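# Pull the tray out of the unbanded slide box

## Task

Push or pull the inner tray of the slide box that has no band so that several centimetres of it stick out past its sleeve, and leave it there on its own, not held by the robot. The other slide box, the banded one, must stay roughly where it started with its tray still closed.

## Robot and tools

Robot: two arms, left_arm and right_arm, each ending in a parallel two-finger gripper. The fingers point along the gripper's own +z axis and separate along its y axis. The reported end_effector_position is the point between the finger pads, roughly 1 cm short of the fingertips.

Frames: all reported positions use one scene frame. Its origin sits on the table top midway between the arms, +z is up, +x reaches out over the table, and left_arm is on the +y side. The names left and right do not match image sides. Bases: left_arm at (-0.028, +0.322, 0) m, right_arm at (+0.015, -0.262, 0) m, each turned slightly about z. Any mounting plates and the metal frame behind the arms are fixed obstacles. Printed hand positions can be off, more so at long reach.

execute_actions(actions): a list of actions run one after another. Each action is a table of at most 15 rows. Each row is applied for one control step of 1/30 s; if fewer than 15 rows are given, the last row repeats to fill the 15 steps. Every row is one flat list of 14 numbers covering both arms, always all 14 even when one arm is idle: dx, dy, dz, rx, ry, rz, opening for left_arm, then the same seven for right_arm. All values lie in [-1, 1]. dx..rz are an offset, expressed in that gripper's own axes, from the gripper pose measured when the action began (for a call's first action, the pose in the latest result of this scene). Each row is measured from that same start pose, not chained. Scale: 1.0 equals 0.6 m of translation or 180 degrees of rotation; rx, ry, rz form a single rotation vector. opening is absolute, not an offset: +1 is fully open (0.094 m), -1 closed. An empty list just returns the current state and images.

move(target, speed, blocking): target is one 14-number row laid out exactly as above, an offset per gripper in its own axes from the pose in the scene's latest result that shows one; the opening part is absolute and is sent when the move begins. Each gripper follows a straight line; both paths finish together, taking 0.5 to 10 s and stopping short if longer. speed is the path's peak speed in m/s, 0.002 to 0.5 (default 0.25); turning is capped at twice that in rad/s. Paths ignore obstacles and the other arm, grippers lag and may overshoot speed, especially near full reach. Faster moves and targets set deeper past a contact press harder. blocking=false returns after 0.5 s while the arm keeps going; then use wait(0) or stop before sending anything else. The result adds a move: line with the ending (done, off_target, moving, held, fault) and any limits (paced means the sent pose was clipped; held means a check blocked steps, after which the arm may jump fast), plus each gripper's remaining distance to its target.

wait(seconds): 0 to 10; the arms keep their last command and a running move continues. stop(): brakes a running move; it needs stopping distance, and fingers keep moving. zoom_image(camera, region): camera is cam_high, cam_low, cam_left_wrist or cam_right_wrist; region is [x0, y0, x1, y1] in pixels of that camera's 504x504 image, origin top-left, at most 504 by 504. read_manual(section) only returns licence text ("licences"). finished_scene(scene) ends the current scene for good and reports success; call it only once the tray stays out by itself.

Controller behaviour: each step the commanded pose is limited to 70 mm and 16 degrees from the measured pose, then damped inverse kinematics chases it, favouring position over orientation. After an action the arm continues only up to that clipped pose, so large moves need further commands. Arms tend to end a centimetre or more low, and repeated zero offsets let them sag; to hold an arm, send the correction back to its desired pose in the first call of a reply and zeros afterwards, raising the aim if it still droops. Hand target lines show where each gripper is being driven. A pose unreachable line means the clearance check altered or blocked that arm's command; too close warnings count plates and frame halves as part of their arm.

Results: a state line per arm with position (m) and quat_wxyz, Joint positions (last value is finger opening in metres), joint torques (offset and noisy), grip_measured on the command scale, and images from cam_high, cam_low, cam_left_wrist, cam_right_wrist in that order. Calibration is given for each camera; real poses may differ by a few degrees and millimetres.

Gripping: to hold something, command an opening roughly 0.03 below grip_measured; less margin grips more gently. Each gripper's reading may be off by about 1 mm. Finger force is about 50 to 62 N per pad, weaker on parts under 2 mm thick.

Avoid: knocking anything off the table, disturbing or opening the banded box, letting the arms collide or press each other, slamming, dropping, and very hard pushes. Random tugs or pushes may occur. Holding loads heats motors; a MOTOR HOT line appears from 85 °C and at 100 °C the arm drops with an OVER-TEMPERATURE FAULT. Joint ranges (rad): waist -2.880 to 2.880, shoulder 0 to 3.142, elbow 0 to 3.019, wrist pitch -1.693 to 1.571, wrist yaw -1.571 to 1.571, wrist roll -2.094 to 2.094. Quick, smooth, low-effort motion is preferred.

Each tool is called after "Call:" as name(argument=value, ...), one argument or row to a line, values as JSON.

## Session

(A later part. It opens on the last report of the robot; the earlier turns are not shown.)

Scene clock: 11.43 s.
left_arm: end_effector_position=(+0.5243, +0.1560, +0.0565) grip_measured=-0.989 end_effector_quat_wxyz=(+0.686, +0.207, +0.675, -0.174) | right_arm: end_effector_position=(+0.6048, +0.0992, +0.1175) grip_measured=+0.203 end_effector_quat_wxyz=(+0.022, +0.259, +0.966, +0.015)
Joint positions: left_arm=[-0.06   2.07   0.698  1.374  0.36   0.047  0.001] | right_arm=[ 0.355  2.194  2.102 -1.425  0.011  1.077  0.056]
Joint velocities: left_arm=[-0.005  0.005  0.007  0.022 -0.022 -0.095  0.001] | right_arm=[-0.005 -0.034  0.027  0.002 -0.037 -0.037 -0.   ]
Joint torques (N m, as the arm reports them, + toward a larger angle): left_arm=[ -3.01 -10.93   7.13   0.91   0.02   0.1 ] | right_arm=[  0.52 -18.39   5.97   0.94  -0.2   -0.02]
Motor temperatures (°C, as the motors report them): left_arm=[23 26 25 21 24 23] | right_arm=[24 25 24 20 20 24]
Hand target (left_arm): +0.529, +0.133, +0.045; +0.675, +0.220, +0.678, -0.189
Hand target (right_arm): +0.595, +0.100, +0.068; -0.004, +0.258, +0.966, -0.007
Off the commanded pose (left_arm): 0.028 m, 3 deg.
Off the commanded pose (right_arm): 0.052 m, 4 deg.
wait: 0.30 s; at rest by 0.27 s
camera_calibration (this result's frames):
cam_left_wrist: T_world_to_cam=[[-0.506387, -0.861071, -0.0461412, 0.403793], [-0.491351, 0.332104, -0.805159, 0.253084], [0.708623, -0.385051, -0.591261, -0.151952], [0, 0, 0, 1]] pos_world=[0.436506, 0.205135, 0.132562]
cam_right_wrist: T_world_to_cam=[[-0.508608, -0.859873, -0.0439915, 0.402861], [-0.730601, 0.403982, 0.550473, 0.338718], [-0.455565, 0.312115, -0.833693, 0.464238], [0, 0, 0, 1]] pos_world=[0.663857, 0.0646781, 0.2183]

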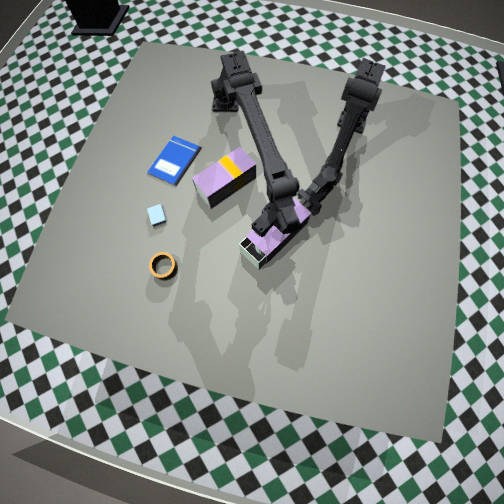

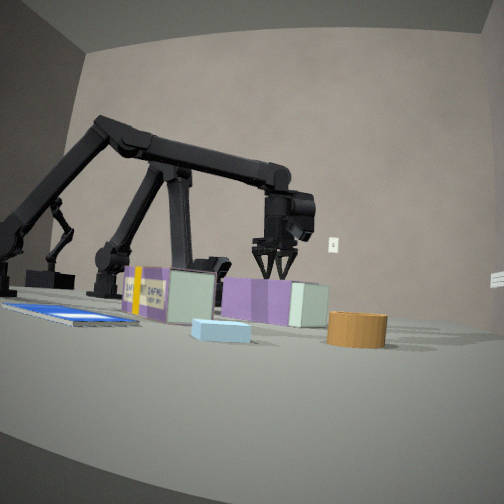

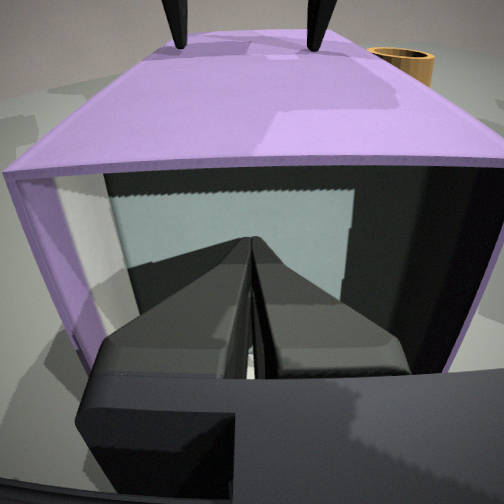

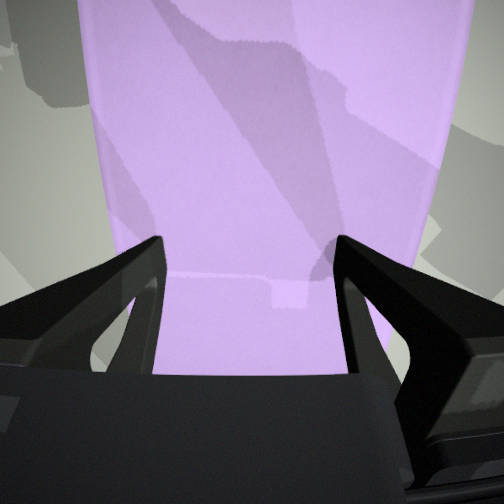

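Call:
execute_actions(
  actions=[
    [[0.015,-0.03,0.03,0,0,0,-1,0.015,-0.008,0.085,0.018,0.013,0,0.2],[0.015,-0.03,0.034,0,0,0,-1,0.015,-0.008,0.085,0.018,0.013,0,0.2],[0.015,-0.03,0.038,0,0,0,-1,0.015,-0.008,0.085,0.018,0.013,0,0.2],[0.015,-0.03,0.042,0,0,0,-1,0.015,-0.008,0.085,0.018,0.013,0,0.2],[0.015,-0.03,0.046,0,0,0,-1,0.015,-0.008,0.085,0.018,0.013,0,0.2],[0.015,-0.03,0.05,0,0,0,-1,0.015,-0.008,0.085,0.018,0.013,0,0.2],[0.015,-0.03,0.054,0,0,0,-1,0.015,-0.008,0.085,0.018,0.013,0,0.2],[0.015,-0.03,0.058,0,0,0,-1,0.015,-0.008,0.085,0.018,0.013,0,0.2],[0.015,-0.03,0.062,0,0,0,-1,0.015,-0.008,0.085,0.018,0.013,0,0.2],[0.015,-0.03,0.066,0,0,0,-1,0.015,-0.008,0.085,0.018,0.013,0,0.2],[0.015,-0.03,0.07,0,0,0,-1,0.015,-0.008,0.085,0.018,0.013,0,0.2],[0.015,-0.03,0.074,0,0,0,-1,0.015,-0.008,0.085,0.018,0.013,0,0.2],[0.015,-0.03,0.078,0,0,0,-1,0.015,-0.008,0.085,0.018,0.013,0,0.2],[0.015,-0.03,0.082,0,0,0,-1,0.015,-0.008,0.085,0.018,0.013,0,0.2]],
  ],
)

Call:
wait(
  seconds=0.3,
)

Scene clock: 12.17 s.
left_arm: end_effector_position=(+0.5452, +0.1419, +0.0567) grip_measured=-0.989 end_effector_quat_wxyz=(+0.694, +0.193, +0.675, -0.160) | right_arm: end_effector_position=(+0.6064, +0.0976, +0.1178) grip_measured=+0.203 end_effector_quat_wxyz=(+0.024, +0.260, +0.965, +0.016)
Joint positions: left_arm=[-0.098  2.094  0.76   1.35   0.282  0.047  0.   ] | right_arm=[ 0.352  2.194  2.102 -1.423  0.013  1.077  0.056]
Joint velocities: left_arm=[-0.054  0.044  0.188 -0.105 -0.081 -0.066  0.   ] | right_arm=[ 0.005 -0.005 -0.002 -0.002 -0.051  0.066 -0.001]
Joint torques (N m, as the arm reports them, + toward a larger angle): left_arm=[ -2.67 -11.91   7.8    1.03   0.     0.11] | right_arm=[  0.56 -18.51   5.92   0.88  -0.32  -0.01]
Motor temperatures (°C, as the motors report them): left_arm=[23 26 25 21 24 23] | right_arm=[24 25 24 20 20 24]
Hand target (left_arm): +0.554, +0.116, +0.048; +0.686, +0.207, +0.675, -0.174
Hand target (right_arm): +0.596, +0.100, +0.068; -0.005, +0.259, +0.966, -0.007
Off the commanded pose (left_arm): 0.031 m, 2 deg.
Off the commanded pose (right_arm): 0.053 m, 4 deg.
camera_calibration (this result's frames):
cam_left_wrist: T_world_to_cam=[[-0.470582, -0.880981, -0.0492507, 0.385746], [-0.49448, 0.309536, -0.812205, 0.273455], [0.730782, -0.357856, -0.581289, -0.188619], [0, 0, 0, 1]] pos_world=[0.454582, 0.187692, 0.131458]
cam_right_wrist: T_world_to_cam=[[-0.510854, -0.858473, -0.0452919, 0.403704], [-0.731375, 0.406325, 0.547713, 0.340982], [-0.451794, 0.312927, -0.835439, 0.463575], [0, 0, 0, 1]] pos_world=[0.665061, 0.0629544, 0.218813]

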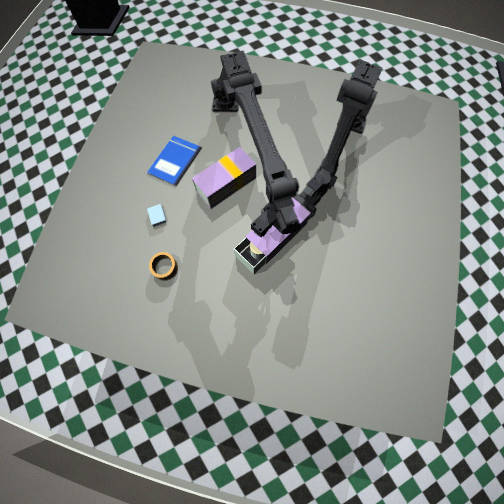

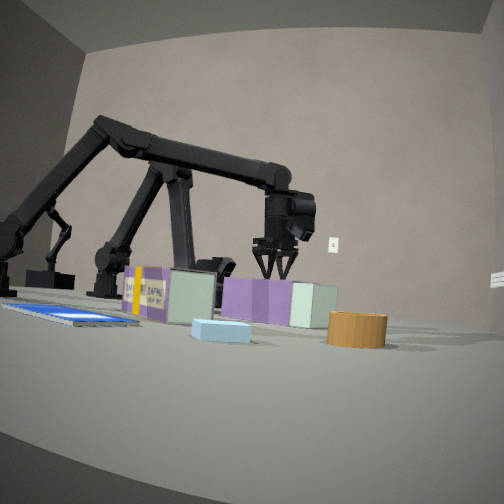

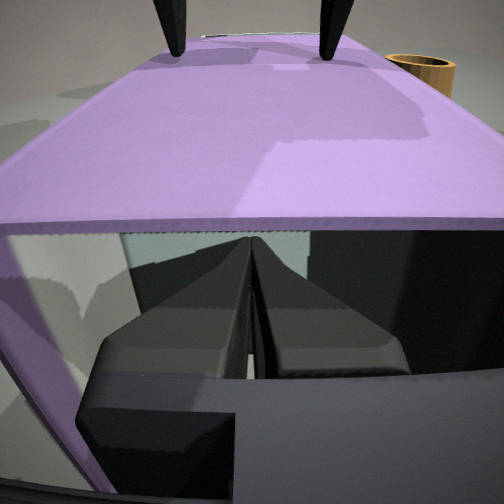

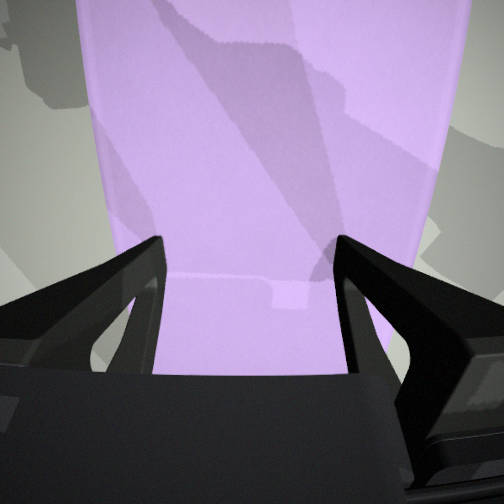

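Scene clock: 12.47 s.
left_arm: end_effector_position=(+0.5482, +0.1402, +0.0565) grip_measured=-0.989 end_effector_quat_wxyz=(+0.694, +0.193, +0.675, -0.161) | right_arm: end_effector_position=(+0.6064, +0.0976, +0.1178) grip_measured=+0.203 end_effector_quat_wxyz=(+0.024, +0.260, +0.965, +0.016)
Joint positions: left_arm=[-0.1    2.098  0.77   1.344  0.281  0.047  0.   ] | right_arm=[ 0.352  2.194  2.102 -1.423  0.013  1.077  0.056]
Joint velocities: left_arm=[-0.005 -0.015 -0.002 -0.007 -0.022  0.037 -0.   ] | right_arm=[ 0.005  0.005 -0.007  0.012  0.022 -0.007  0.   ]
Joint torques (N m, as the arm reports them, + toward a larger angle): left_arm=[ -3.04 -11.5    7.92   1.    -0.02   0.11] | right_arm=[  0.64 -18.5    5.94   0.86  -0.32  -0.01]
Motor temperatures (°C, as the motors report them): left_arm=[23 26 25 21 24 23] | right_arm=[24 25 24 20 20 24]
Hand target (left_arm): +0.554, +0.116, +0.048; +0.686, +0.207, +0.675, -0.174
Hand target (right_arm): +0.596, +0.100, +0.068; -0.005, +0.259, +0.966, -0.007
Off the commanded pose (left_arm): 0.028 m, 2 deg.
Off the commanded pose (right_arm): 0.053 m, 4 deg.
wait: 0.30 s; at rest by 0.23 s
camera_calibration (this result's frames):
cam_left_wrist: T_world_to_cam=[[-0.471572, -0.880446, -0.0493396, 0.38611], [-0.493825, 0.310023, -0.812418, 0.274944], [0.730586, -0.358748, -0.580985, -0.191354], [0, 0, 0, 1]] pos_world=[0.457653, 0.186062, 0.131246]
cam_right_wrist: T_world_to_cam=[[-0.510854, -0.858473, -0.0452919, 0.403704], [-0.731375, 0.406325, 0.547713, 0.340982], [-0.451794, 0.312927, -0.835439, 0.463575], [0, 0, 0, 1]] pos_world=[0.665061, 0.0629544, 0.218813]

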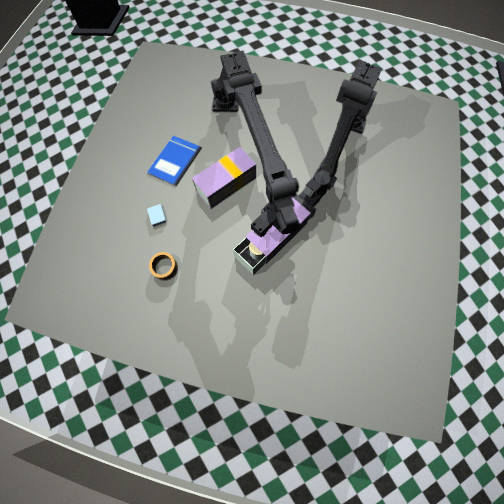

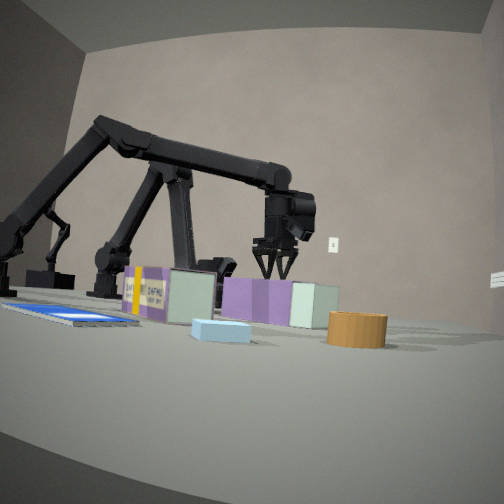

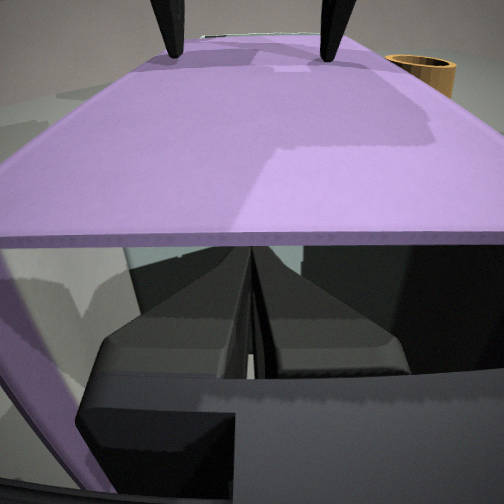

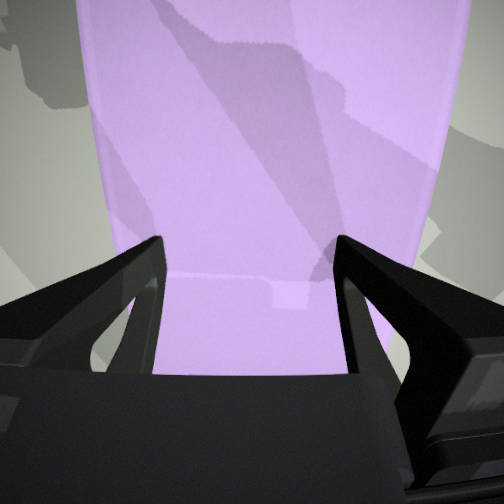

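The tray is out about 6.5 cm. Both arms now retract.

Call:
move(
  target=[0,0,-0.19,0,0,0,-1,0,0,-0.09,0,0,0,0.2],
  speed=0.15,
)

Call:
zoom_image(
  camera="cam_high",
  region=[180, 130, 340, 290],
)

Scene clock: 13.80 s.
left_arm: end_effector_position=(+0.4482, +0.1900, +0.0470) grip_measured=-0.989 end_effector_quat_wxyz=(+0.678, +0.196, +0.689, -0.166) | right_arm: end_effector_position=(+0.5954, +0.0902, +0.1438) grip_measured=+0.203 end_effector_quat_wxyz=(+0.008, +0.260, +0.966, -0.002)
Joint positions: left_arm=[-0.015  2.049  0.477  1.544  0.376  0.047  0.   ] | right_arm=[ 0.352  2.183  2.152 -1.532  0.015  1.077  0.056]
Joint velocities: left_arm=[-0.015  0.005 -0.002 -0.022 -0.037 -0.037  0.   ] | right_arm=[ 0.005 -0.024  0.007 -0.007 -0.007 -0.007  0.   ]
Joint torques (N m, as the arm reports them, + toward a larger angle): left_arm=[  1.04 -11.07   1.71   3.23  -0.07   0.16] | right_arm=[ -0.06 -24.37  12.23  -0.39   0.04  -0.06]
Motor temperatures (°C, as the motors report them): left_arm=[23 26 25 21 24 23] | right_arm=[24 25 25 20 20 24]
Hand target (left_arm): +0.449, +0.195, +0.055; +0.689, +0.195, +0.679, -0.160
Hand target (right_arm): +0.602, +0.095, +0.171; +0.024, +0.260, +0.965, +0.016
Off the commanded pose (left_arm): 0.009 m, 3 deg.
Off the commanded pose (right_arm): 0.030 m, 3 deg.
joint sent to its limit (left arm) — the command would take joint 4 (wrist pitch) past its upper limit, so that joint was sent only as far as its limit.
move: off_target (left_arm, right_arm)
camera_calibration (this result's frames):
cam_left_wrist: T_world_to_cam=[[-0.482432, -0.875213, -0.0355063, 0.385581], [-0.524544, 0.321126, -0.7885, 0.212928], [0.701508, -0.361773, -0.614009, -0.0907487], [0, 0, 0, 1]] pos_world=[0.361368, 0.236258, 0.125864]
cam_right_wrist: T_world_to_cam=[[-0.512172, -0.858879, -0.00254987, 0.387612], [-0.708902, 0.421056, 0.565836, 0.304341], [-0.484911, 0.291613, -0.824514, 0.502613], [0, 0, 0, 1]] pos_world=[0.657994, 0.058199, 0.243193]

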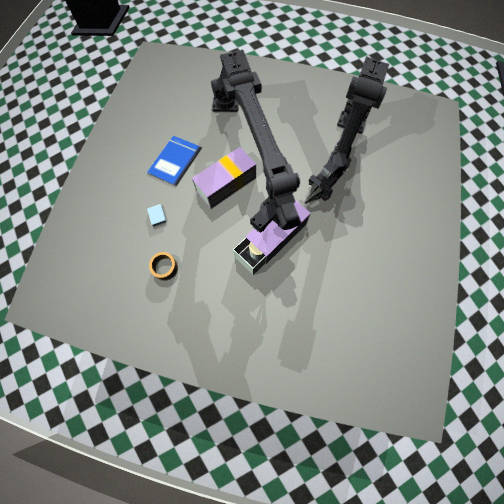

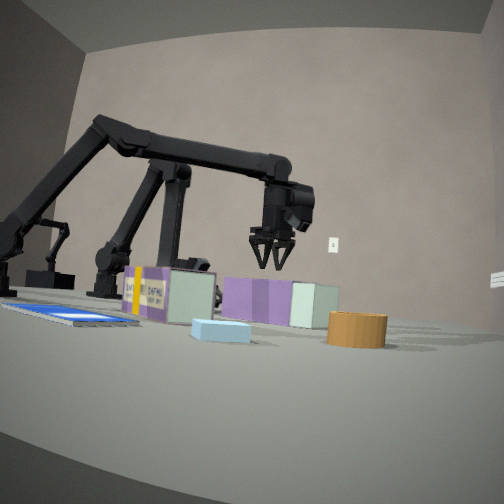

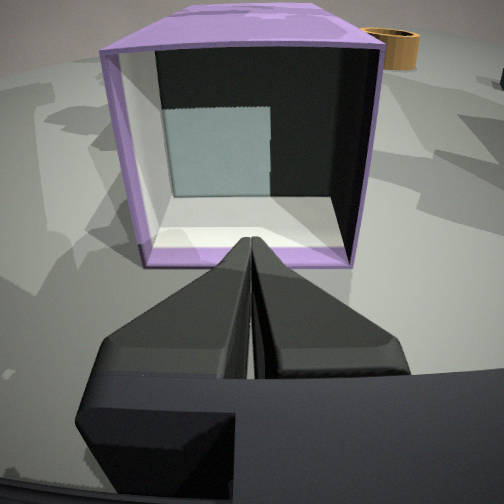

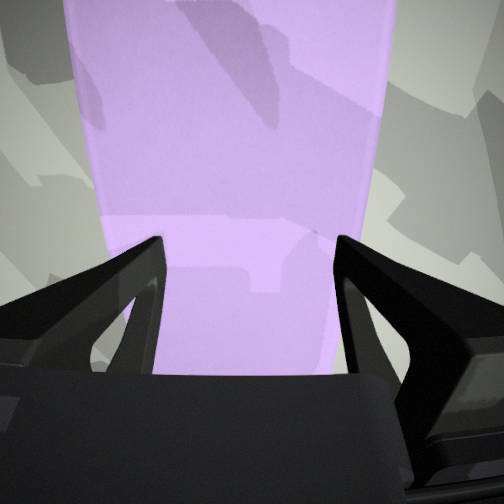

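Region (180, 130, 340, 290) of cam_high's 504x504 image, scaled by 3.150, with more detail than that image has.

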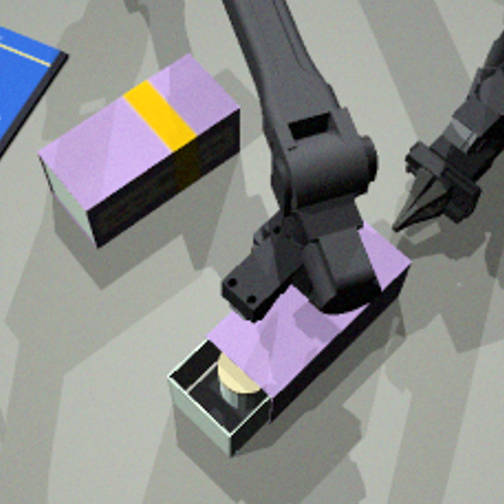

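Call:
finished_scene(
  scene=2,
)

The scene is finished: the task was done.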